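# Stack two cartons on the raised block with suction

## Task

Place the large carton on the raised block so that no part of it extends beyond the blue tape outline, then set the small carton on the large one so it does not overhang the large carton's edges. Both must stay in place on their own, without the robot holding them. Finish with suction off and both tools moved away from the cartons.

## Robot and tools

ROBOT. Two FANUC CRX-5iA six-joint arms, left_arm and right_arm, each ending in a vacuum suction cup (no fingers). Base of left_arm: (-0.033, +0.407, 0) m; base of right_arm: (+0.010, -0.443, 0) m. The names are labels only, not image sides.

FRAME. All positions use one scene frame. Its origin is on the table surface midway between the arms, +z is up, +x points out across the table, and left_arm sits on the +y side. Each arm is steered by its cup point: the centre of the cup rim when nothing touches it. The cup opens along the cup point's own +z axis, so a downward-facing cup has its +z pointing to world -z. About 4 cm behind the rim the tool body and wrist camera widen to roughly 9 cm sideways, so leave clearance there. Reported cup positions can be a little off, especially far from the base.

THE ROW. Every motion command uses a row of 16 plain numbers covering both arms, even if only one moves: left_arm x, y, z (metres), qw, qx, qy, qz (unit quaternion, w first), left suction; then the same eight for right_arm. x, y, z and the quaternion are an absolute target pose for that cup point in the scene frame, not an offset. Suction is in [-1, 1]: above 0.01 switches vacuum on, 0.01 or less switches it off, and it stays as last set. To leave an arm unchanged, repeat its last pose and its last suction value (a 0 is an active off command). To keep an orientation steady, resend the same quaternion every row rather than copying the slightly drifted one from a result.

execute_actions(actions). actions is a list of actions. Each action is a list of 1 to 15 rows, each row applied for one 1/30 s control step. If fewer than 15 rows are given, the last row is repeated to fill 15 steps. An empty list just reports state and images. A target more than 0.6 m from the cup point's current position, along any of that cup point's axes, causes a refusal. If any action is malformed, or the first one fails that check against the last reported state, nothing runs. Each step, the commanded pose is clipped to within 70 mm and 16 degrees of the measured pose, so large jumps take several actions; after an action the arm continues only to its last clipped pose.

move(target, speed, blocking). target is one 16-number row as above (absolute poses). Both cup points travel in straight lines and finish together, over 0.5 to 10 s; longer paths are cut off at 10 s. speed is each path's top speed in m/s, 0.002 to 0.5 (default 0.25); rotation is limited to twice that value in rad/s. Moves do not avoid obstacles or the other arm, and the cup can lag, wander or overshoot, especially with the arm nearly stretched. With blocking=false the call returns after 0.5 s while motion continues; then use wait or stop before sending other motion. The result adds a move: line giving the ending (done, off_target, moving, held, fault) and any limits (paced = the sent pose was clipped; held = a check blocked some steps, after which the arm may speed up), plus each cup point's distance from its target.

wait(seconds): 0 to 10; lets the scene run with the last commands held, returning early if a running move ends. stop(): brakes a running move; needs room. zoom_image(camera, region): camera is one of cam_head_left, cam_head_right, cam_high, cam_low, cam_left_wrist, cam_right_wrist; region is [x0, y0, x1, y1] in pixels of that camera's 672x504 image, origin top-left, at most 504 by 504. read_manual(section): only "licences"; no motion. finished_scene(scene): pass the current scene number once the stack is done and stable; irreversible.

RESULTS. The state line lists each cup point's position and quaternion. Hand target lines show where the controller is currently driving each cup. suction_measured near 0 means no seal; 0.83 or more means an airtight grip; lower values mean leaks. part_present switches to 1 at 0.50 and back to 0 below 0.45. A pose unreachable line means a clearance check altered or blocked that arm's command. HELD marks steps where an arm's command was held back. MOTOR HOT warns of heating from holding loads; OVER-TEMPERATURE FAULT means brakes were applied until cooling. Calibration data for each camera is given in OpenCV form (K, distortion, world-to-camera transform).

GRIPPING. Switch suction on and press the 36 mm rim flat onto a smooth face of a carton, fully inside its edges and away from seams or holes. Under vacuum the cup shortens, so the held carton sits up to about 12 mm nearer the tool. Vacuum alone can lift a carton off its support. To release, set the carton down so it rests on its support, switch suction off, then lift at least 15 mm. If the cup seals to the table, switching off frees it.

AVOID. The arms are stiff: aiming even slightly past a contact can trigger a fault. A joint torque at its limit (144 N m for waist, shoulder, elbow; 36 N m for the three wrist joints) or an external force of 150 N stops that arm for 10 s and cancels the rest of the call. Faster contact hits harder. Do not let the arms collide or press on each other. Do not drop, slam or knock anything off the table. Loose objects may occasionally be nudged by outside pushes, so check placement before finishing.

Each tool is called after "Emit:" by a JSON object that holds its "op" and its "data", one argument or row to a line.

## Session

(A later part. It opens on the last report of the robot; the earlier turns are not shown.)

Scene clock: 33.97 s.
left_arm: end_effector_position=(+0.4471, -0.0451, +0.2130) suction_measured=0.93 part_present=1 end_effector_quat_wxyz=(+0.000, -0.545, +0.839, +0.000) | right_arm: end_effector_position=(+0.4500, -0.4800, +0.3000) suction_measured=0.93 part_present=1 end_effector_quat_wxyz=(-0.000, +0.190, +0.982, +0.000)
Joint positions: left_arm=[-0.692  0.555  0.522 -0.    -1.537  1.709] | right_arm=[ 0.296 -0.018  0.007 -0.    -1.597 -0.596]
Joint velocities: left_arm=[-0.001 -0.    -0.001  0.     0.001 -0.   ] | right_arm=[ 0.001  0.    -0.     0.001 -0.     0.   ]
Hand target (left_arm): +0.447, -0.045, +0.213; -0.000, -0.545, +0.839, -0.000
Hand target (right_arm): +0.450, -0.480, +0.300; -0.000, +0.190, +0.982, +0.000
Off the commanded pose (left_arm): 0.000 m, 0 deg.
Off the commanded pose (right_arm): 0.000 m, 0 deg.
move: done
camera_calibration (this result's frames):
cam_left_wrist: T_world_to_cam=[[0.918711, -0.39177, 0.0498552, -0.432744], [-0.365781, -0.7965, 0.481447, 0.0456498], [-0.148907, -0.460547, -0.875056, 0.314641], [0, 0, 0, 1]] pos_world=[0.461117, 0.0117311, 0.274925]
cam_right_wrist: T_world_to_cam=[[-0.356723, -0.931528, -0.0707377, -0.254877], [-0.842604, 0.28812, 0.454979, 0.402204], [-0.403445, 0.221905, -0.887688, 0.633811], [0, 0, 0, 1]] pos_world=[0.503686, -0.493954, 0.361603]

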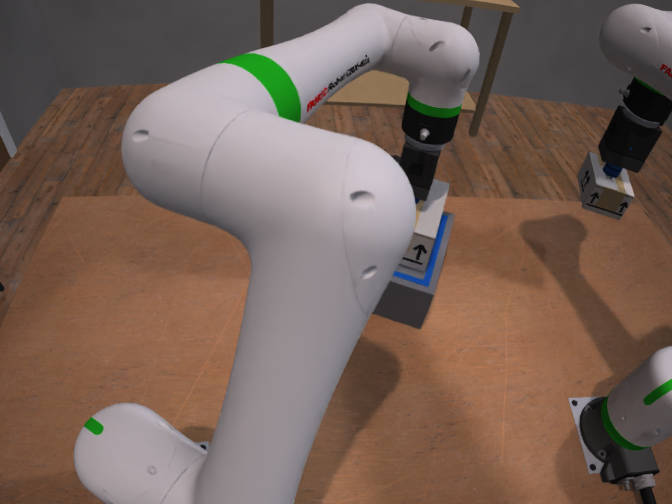

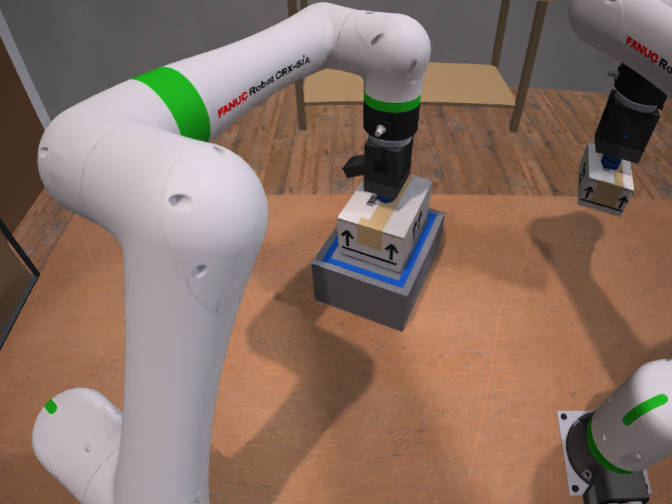

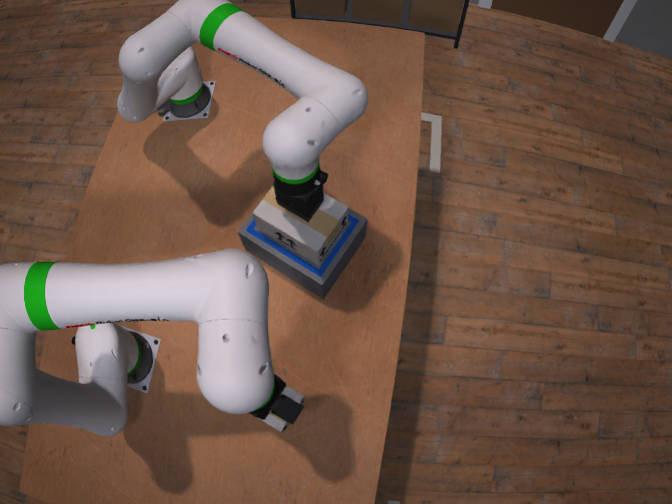

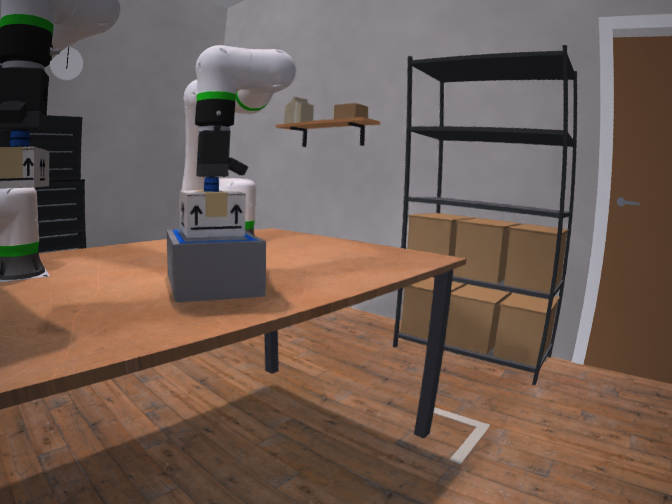

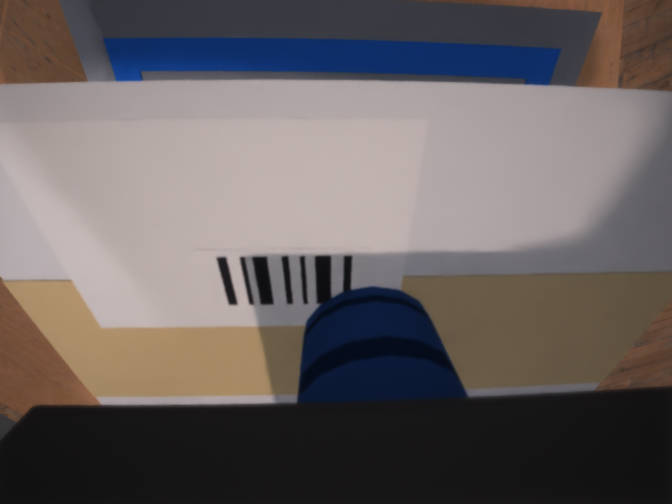

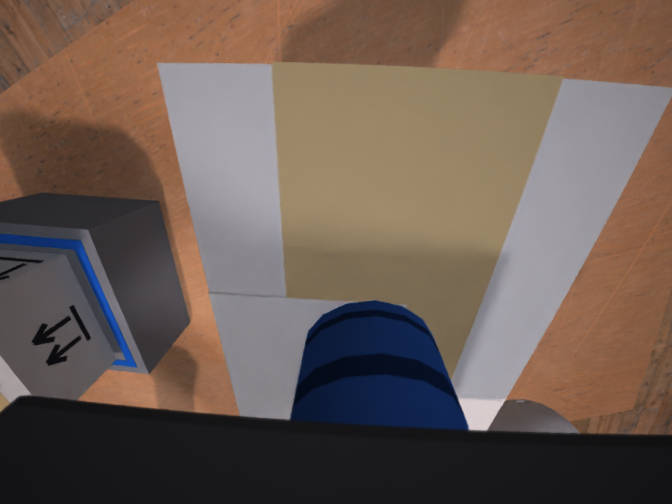

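Emit:
{"op": "move", "data": {
  "target": [0.448,-0.043,0.2065,0,-0.545,0.839,0,1, 0.45,-0.48,0.30,0,0.19,0.982,0,1],
  "speed": 0.015
}}

Emit:
{"op": "execute_actions", "data": {
  "actions": [
    [[0.448,-0.043,0.2065,0,-0.545,0.839,0,0, 0.45,-0.48,0.30,0,0.19,0.982,0,1]]
  ]
}}

Emit:
{"op": "move", "data": {
  "target": [0.448,-0.043,0.25,0,-0.545,0.839,0,0, 0.45,-0.48,0.30,0,0.19,0.982,0,1],
  "speed": 0.1
}}

Emit:
{"op": "move", "data": {
  "target": [0.40,0.52,0.30,0,-0.545,0.839,0,0, 0.443,-0.035,0.305,0,0.19,0.982,0,1]
}}

Emit:
{"op": "move", "data": {
  "target": [0.40,0.52,0.30,0,-0.545,0.839,0,0, 0.443,-0.035,0.284,0,0.19,0.982,0,1],
  "speed": 0.03
}}

Emit:
{"op": "zoom_image", "data": {
  "camera": "cam_low",
  "region": [140, 130, 300, 260]
}}

Emit:
{"op": "zoom_image", "data": {
  "camera": "cam_head_left",
  "region": [300, 120, 500, 320]
}}

Scene clock: 43.97 s.
left_arm: end_effector_position=(+0.4480, -0.0430, +0.2065) suction_measured=0.93 part_present=1 end_effector_quat_wxyz=(-0.000, -0.545, +0.839, -0.000) | right_arm: end_effector_position=(+0.4500, -0.4800, +0.3000) suction_measured=0.93 part_present=1 end_effector_quat_wxyz=(-0.000, +0.190, +0.982, +0.000)
Joint positions: left_arm=[-0.689  0.554  0.505  0.    -1.522  1.705] | right_arm=[ 0.296 -0.018  0.007 -0.    -1.597 -0.596]
Joint velocities: left_arm=[-0.001  0.    -0.     0.     0.001  0.   ] | right_arm=[-0.002  0.     0.001 -0.001 -0.001  0.   ]
Hand target (left_arm): +0.448, -0.043, +0.206; +0.000, -0.545, +0.839, +0.000
Hand target (right_arm): +0.450, -0.480, +0.300; -0.000, +0.190, +0.982, +0.000
Off the commanded pose (left_arm): 0.000 m, 0 deg.
Off the commanded pose (right_arm): 0.000 m, 0 deg.
move: done
camera_calibration (this result's frames):
cam_left_wrist: T_world_to_cam=[[0.918721, -0.391747, 0.0498645, -0.432458], [-0.365759, -0.796485, 0.48149, 0.0507027], [-0.148906, -0.460593, -0.875032, 0.310034], [0, 0, 0, 1]] pos_world=[0.462019, 0.0137692, 0.268441]
cam_right_wrist: T_world_to_cam=[[-0.356723, -0.931528, -0.0707378, -0.254875], [-0.842603, 0.28812, 0.454979, 0.402203], [-0.403445, 0.221906, -0.887688, 0.633811], [0, 0, 0, 1]] pos_world=[0.503686, -0.493953, 0.361603]

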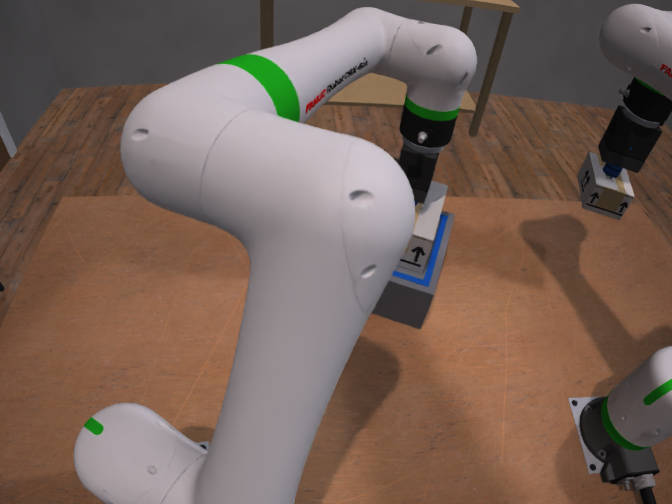

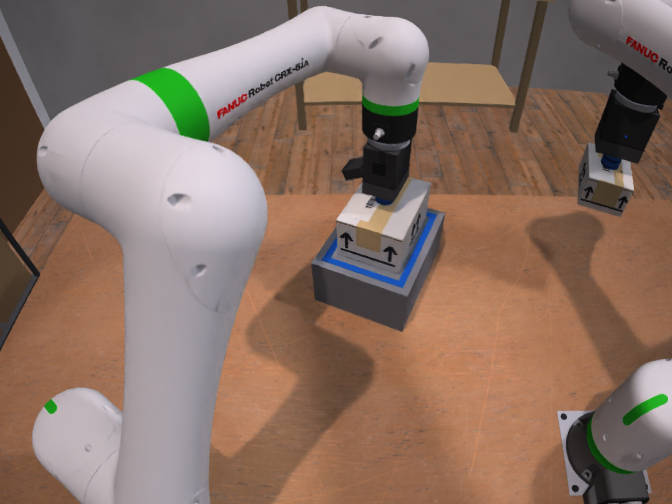

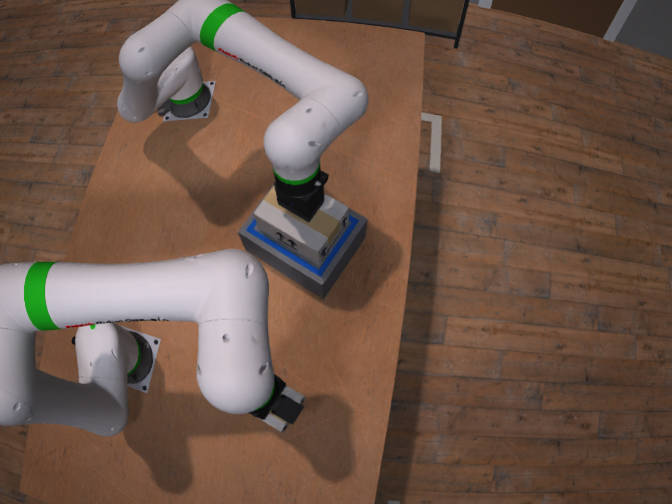

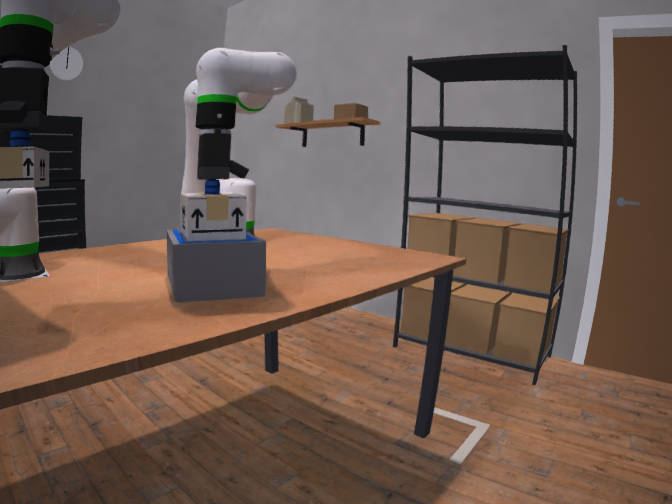

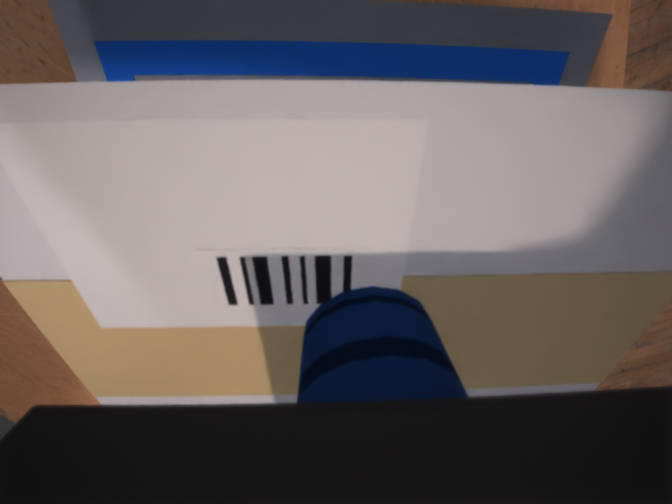

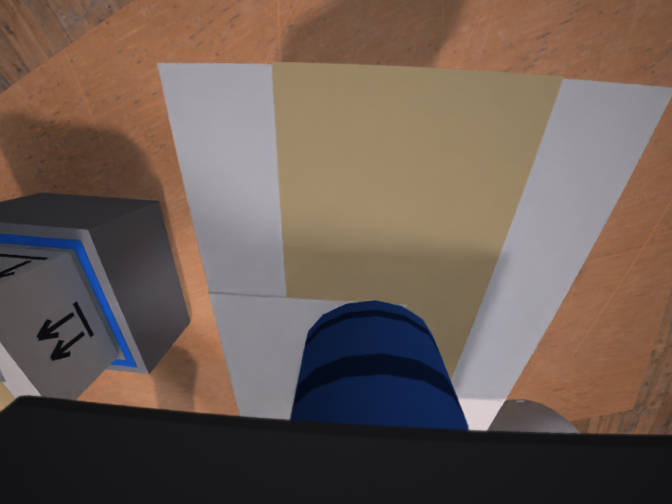

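Scene clock: 44.47 s.
left_arm: end_effector_position=(+0.4480, -0.0430, +0.2066) suction_measured=0.00 part_present=0 end_effector_quat_wxyz=(+0.000, -0.545, +0.839, -0.000) | right_arm: end_effector_position=(+0.4500, -0.4800, +0.3000) suction_measured=0.93 part_present=1 end_effector_quat_wxyz=(-0.000, +0.190, +0.982, +0.000)
Joint positions: left_arm=[-0.689  0.554  0.505  0.    -1.521  1.705] | right_arm=[ 0.296 -0.018  0.007 -0.    -1.597 -0.596]
Joint velocities: left_arm=[ 0.001  0.    -0.001  0.001 -0.    -0.   ] | right_arm=[-0.002  0.     0.001 -0.001 -0.    -0.   ]
Hand target (left_arm): +0.448, -0.043, +0.206; +0.000, -0.545, +0.839, -0.000
Hand target (right_arm): +0.450, -0.480, +0.300; -0.000, +0.190, +0.982, +0.000
Off the commanded pose (left_arm): 0.000 m, 0 deg.
Off the commanded pose (right_arm): 0.000 m, 0 deg.
Step readings (end_effector_position):
0: left_arm (+0.4480, -0.0430, +0.2065) | right_arm (+0.4500, -0.4800, +0.3000)
1: left_arm (+0.4480, -0.0430, +0.2065) | right_arm (+0.4500, -0.4800, +0.3000)
2: left_arm (+0.4480, -0.0430, +0.2065) | right_arm (+0.4500, -0.4800, +0.3000)
4: left_arm (+0.4480, -0.0430, +0.2067) | right_arm (+0.4500, -0.4800, +0.3000)
8: left_arm (+0.4480, -0.0430, +0.2067) | right_arm (+0.4500, -0.4800, +0.3000)
15: end_effector_position above
camera_calibration (this result's frames):
cam_left_wrist: T_world_to_cam=[[0.918728, -0.39171, 0.0500323, -0.432489], [-0.3658, -0.796455, 0.481508, 0.0506982], [-0.148763, -0.460676, -0.875013, 0.310061], [0, 0, 0, 1]] pos_world=[0.46201, 0.0138065, 0.268534]
cam_right_wrist: T_world_to_cam=[[-0.356723, -0.931528, -0.0707378, -0.254875], [-0.842603, 0.28812, 0.454979, 0.402203], [-0.403445, 0.221906, -0.887688, 0.633811], [0, 0, 0, 1]] pos_world=[0.503686, -0.493953, 0.361603]

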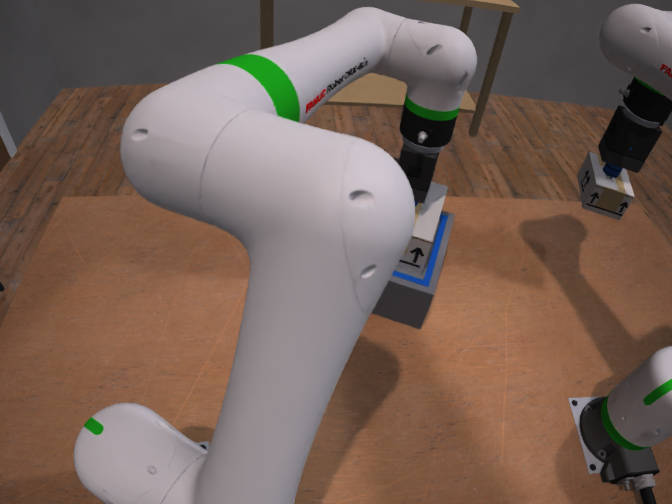

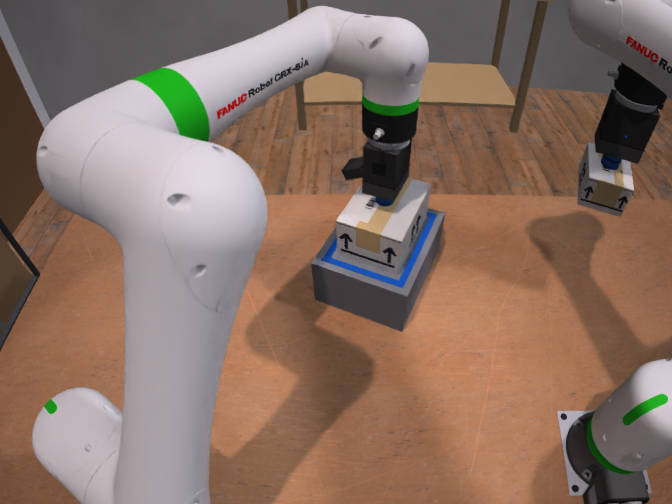

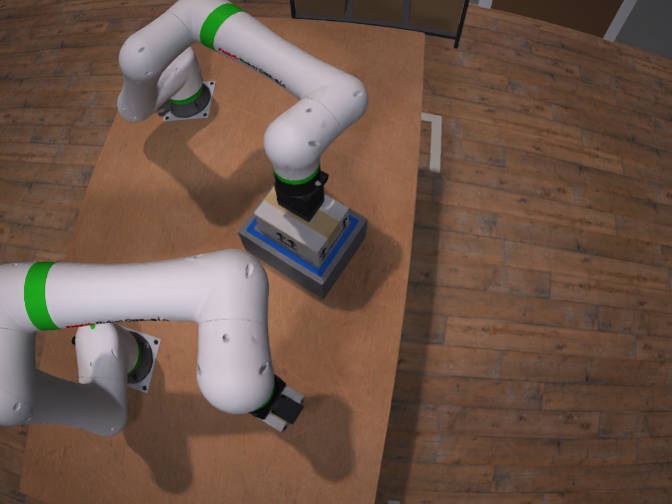

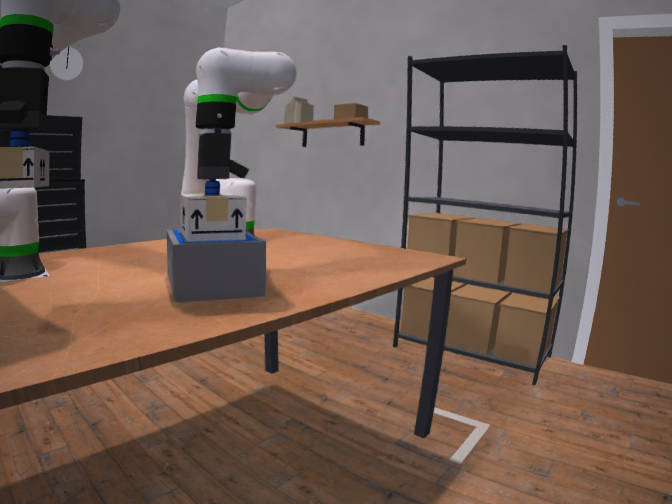

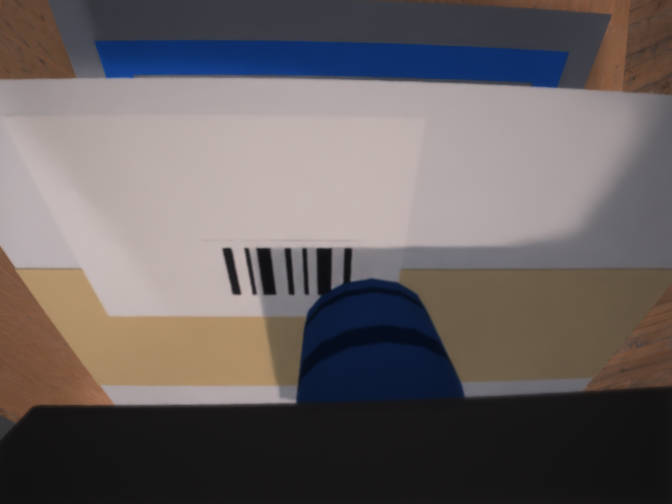

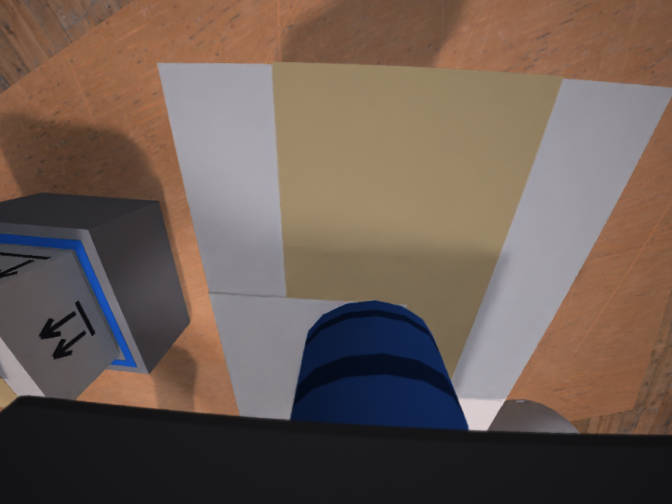

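Scene clock: 45.23 s.
left_arm: end_effector_position=(+0.4478, -0.0429, +0.2500) suction_measured=0.00 part_present=0 end_effector_quat_wxyz=(-0.000, -0.545, +0.839, -0.000) | right_arm: end_effector_position=(+0.4500, -0.4800, +0.3000) suction_measured=0.93 part_present=1 end_effector_quat_wxyz=(-0.000, +0.190, +0.982, +0.000)
Joint positions: left_arm=[-0.689  0.553  0.605  0.    -1.622  1.705] | right_arm=[ 0.296 -0.018  0.007 -0.    -1.597 -0.596]
Joint velocities: left_arm=[ 0.001 -0.     0.001 -0.001 -0.    -0.   ] | right_arm=[ 0.001 -0.    -0.001 -0.     0.001 -0.   ]
Hand target (left_arm): +0.448, -0.043, +0.250; -0.000, -0.545, +0.839, -0.000
Hand target (right_arm): +0.450, -0.480, +0.300; -0.000, +0.190, +0.982, +0.000
Off the commanded pose (left_arm): 0.000 m, 0 deg.
Off the commanded pose (right_arm): 0.000 m, 0 deg.
move: done
camera_calibration (this result's frames):
cam_left_wrist: T_world_to_cam=[[0.918735, -0.39172, 0.0498074, -0.434395], [-0.365682, -0.796423, 0.481651, 0.0297095], [-0.149005, -0.460723, -0.874947, 0.348141], [0, 0, 0, 1]] pos_world=[0.461833, 0.0138966, 0.311931]
cam_right_wrist: T_world_to_cam=[[-0.356723, -0.931528, -0.0707379, -0.254875], [-0.842604, 0.28812, 0.454979, 0.402203], [-0.403445, 0.221906, -0.887688, 0.633811], [0, 0, 0, 1]] pos_world=[0.503686, -0.493953, 0.361603]

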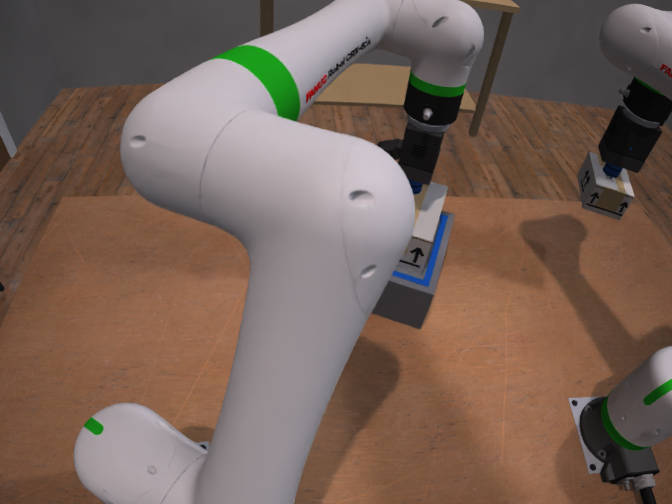

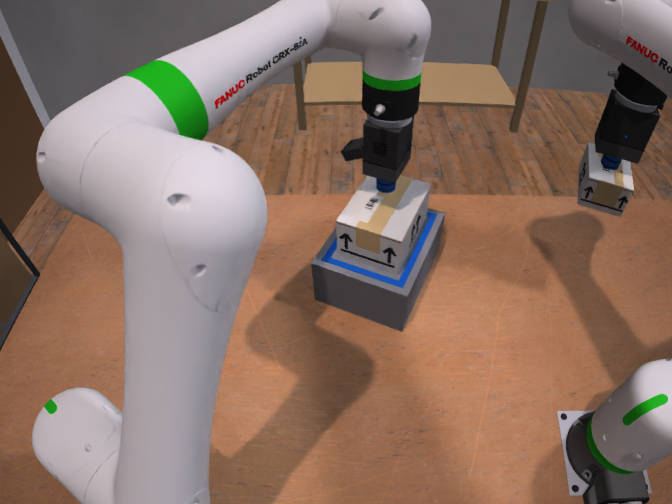

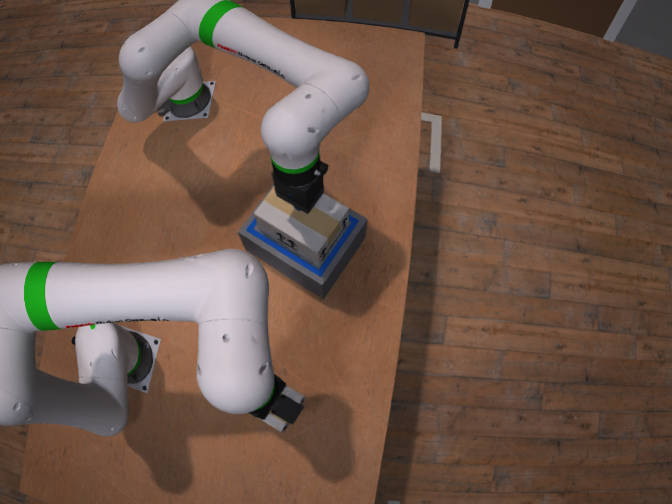

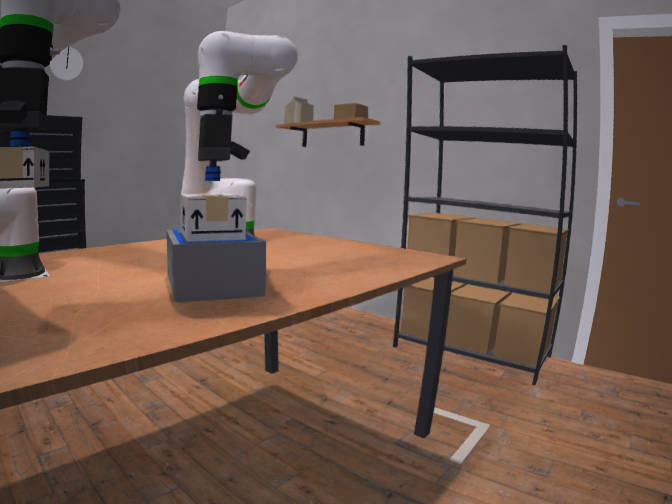

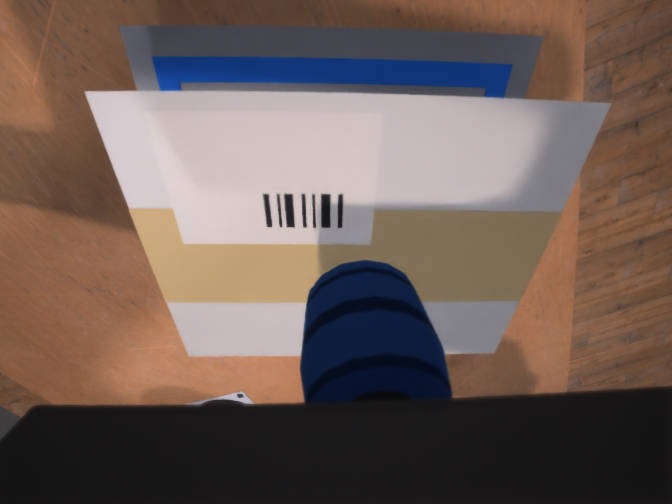

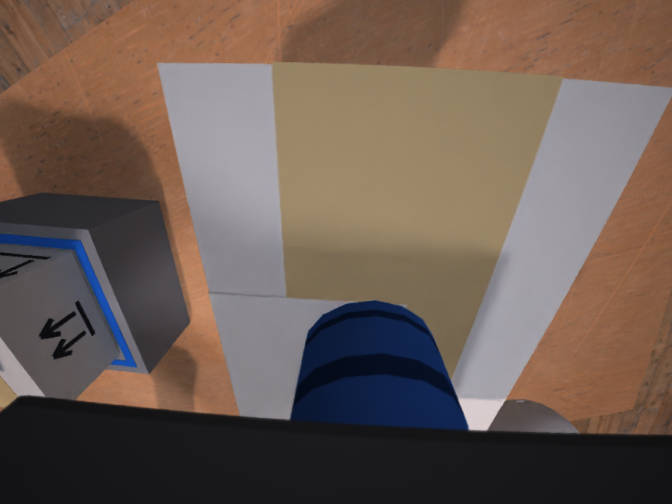

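Scene clock: 47.97 s.
left_arm: end_effector_position=(+0.3991, +0.5203, +0.2993) suction_measured=0.00 part_present=0 end_effector_quat_wxyz=(+0.001, -0.545, +0.839, +0.002) | right_arm: end_effector_position=(+0.4424, -0.0351, +0.3050) suction_measured=0.93 part_present=1 end_effector_quat_wxyz=(-0.001, +0.190, +0.982, -0.000)
Joint positions: left_arm=[ 0.414 -0.008  0.018 -0.005 -1.594  0.603] | right_arm=[ 1.057  0.382  0.489 -0.001 -1.678 -1.358]
Joint velocities: left_arm=[ 0.     0.001  0.     0.001 -0.    -0.   ] | right_arm=[ 0.003  0.001  0.001 -0.003 -0.001  0.   ]
Hand target (left_arm): +0.399, +0.520, +0.299; +0.001, -0.545, +0.839, +0.002
Hand target (right_arm): +0.442, -0.035, +0.305; -0.001, +0.190, +0.982, -0.000
Off the commanded pose (left_arm): 0.001 m, 0 deg.
Off the commanded pose (right_arm): 0.001 m, 0 deg.
move: done
camera_calibration (this result's frames):
cam_left_wrist: T_world_to_cam=[[0.918728, -0.392048, 0.0472985, -0.17053], [-0.365602, -0.799193, 0.477102, 0.439459], [-0.149246, -0.455619, -0.877574, 0.641719], [0, 0, 0, 1]] pos_world=[0.413112, 0.576736, 0.361556]
cam_right_wrist: T_world_to_cam=[[-0.356723, -0.93159, -0.0699119, 0.156931], [-0.842, 0.288193, 0.456049, 0.26474], [-0.404703, 0.221549, -0.887204, 0.536848], [0, 0, 0, 1]] pos_world=[0.496156, -0.0490394, 0.36653]

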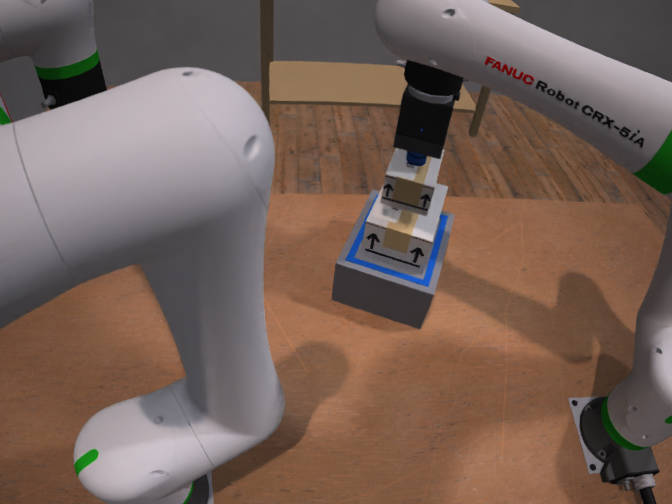

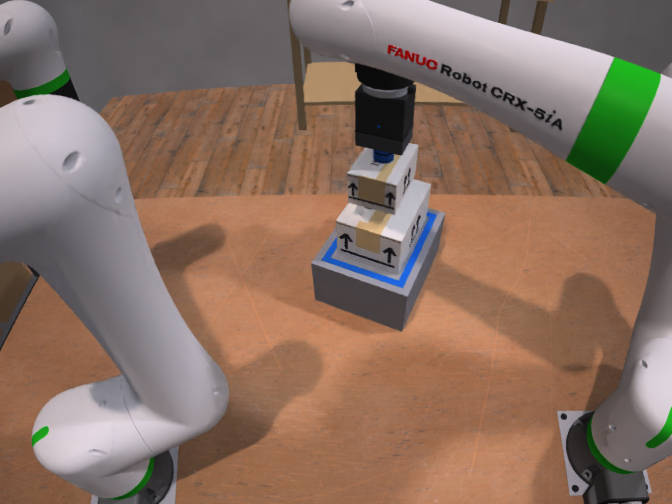

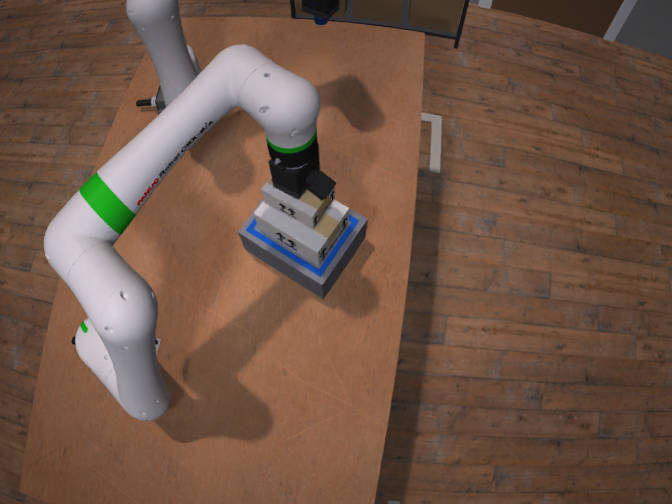

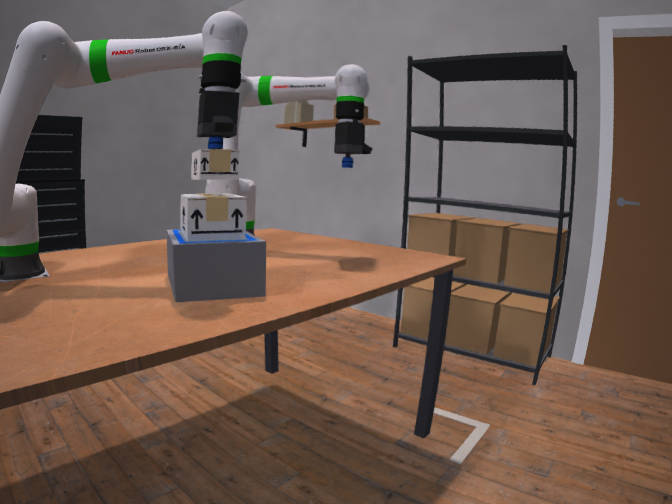

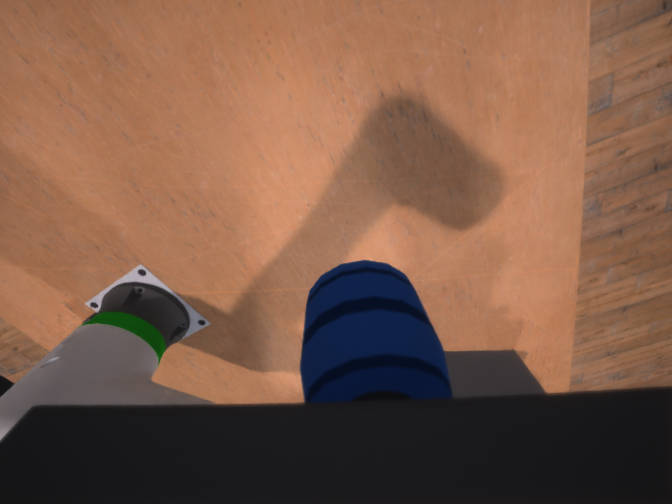

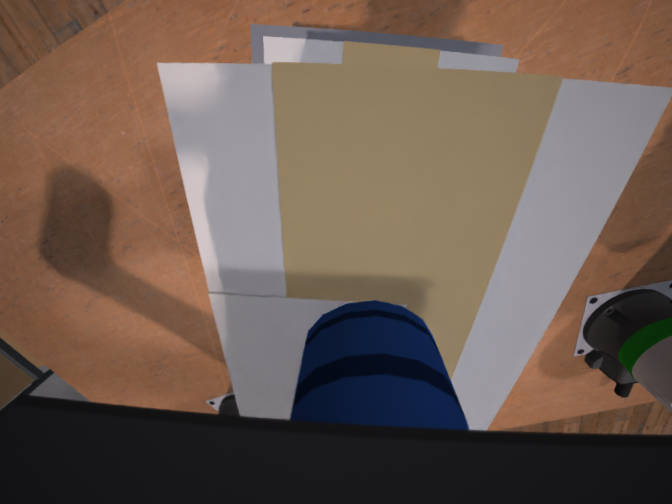

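Scene clock: 48.93 s.
left_arm: end_effector_position=(+0.4000, +0.5200, +0.3000) suction_measured=0.00 part_present=0 end_effector_quat_wxyz=(+0.000, -0.545, +0.839, +0.000) | right_arm: end_effector_position=(+0.4430, -0.0350, +0.2840) suction_measured=0.93 part_present=1 end_effector_quat_wxyz=(+0.000, +0.190, +0.982, +0.000)
Joint positions: left_arm=[ 0.416 -0.005  0.021 -0.    -1.596  0.601] | right_arm=[ 1.057  0.378  0.434  0.    -1.627 -1.358]
Joint velocities: left_arm=[ 0.     0.001 -0.     0.     0.    -0.001] | right_arm=[-0.001 -0.    -0.001 -0.001  0.     0.   ]
Hand target (left_arm): +0.400, +0.520, +0.300; +0.000, -0.545, +0.839, +0.000
Hand target (right_arm): +0.443, -0.035, +0.284; -0.000, +0.190, +0.982, +0.000
Off the commanded pose (left_arm): 0.000 m, 0 deg.
Off the commanded pose (right_arm): 0.000 m, 0 deg.
move: done
camera_calibration (this result's frames):
cam_left_wrist: T_world_to_cam=[[0.918725, -0.391739, 0.0498538, -0.172441], [-0.365751, -0.796505, 0.481463, 0.436584], [-0.148899, -0.460566, -0.875047, 0.644], [0, 0, 0, 1]] pos_world=[0.413998, 0.576794, 0.361928]
cam_right_wrist: T_world_to_cam=[[-0.356971, -0.931432, -0.0707555, 0.15619], [-0.842532, 0.288339, 0.454974, 0.275352], [-0.403375, 0.222026, -0.88769, 0.51803], [0, 0, 0, 1]] pos_world=[0.496708, -0.0489307, 0.345623]

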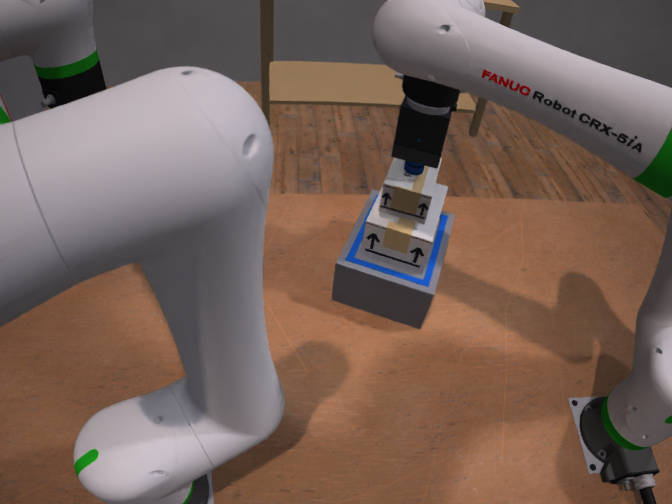

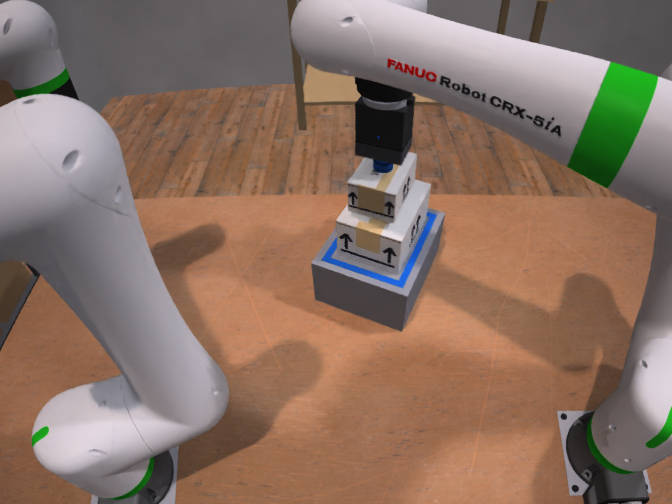

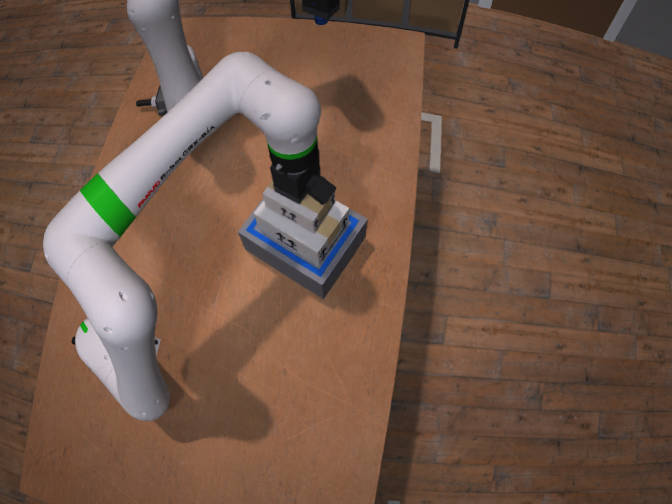

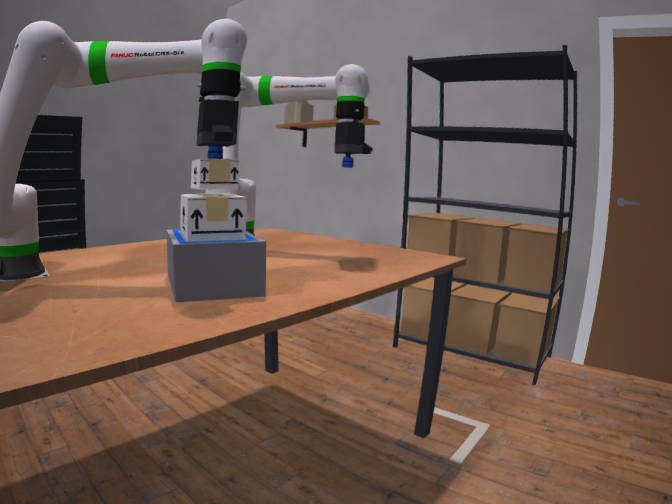

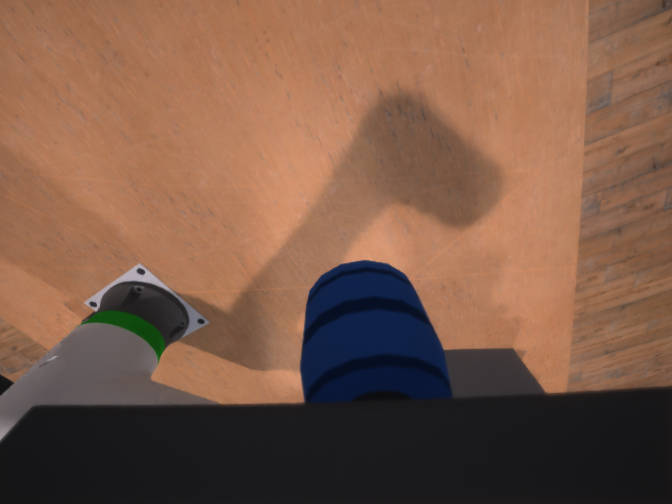

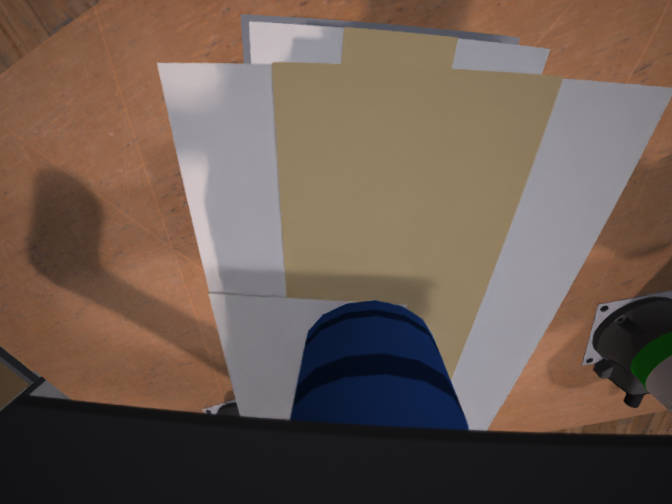

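Region (140, 130, 300, 260) of cam_low's 672x504 image, scaled by 3.150, with more detail than that image has; it fills the top 410 rows of this view, and the rest is white.

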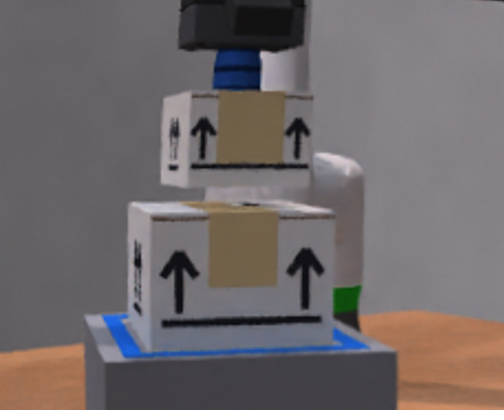

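Region (300, 120, 500, 320) of cam_head_left's 672x504 image, scaled by 2.520, with more detail than that image has.

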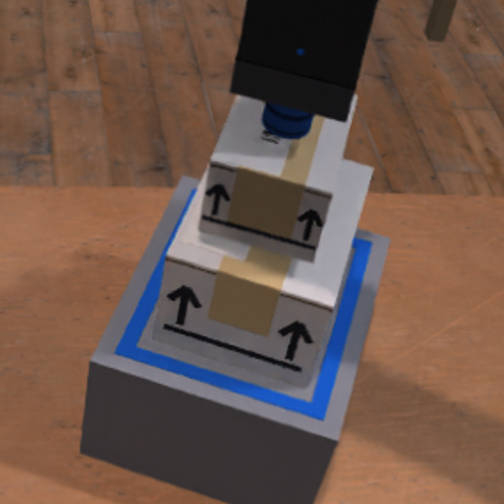

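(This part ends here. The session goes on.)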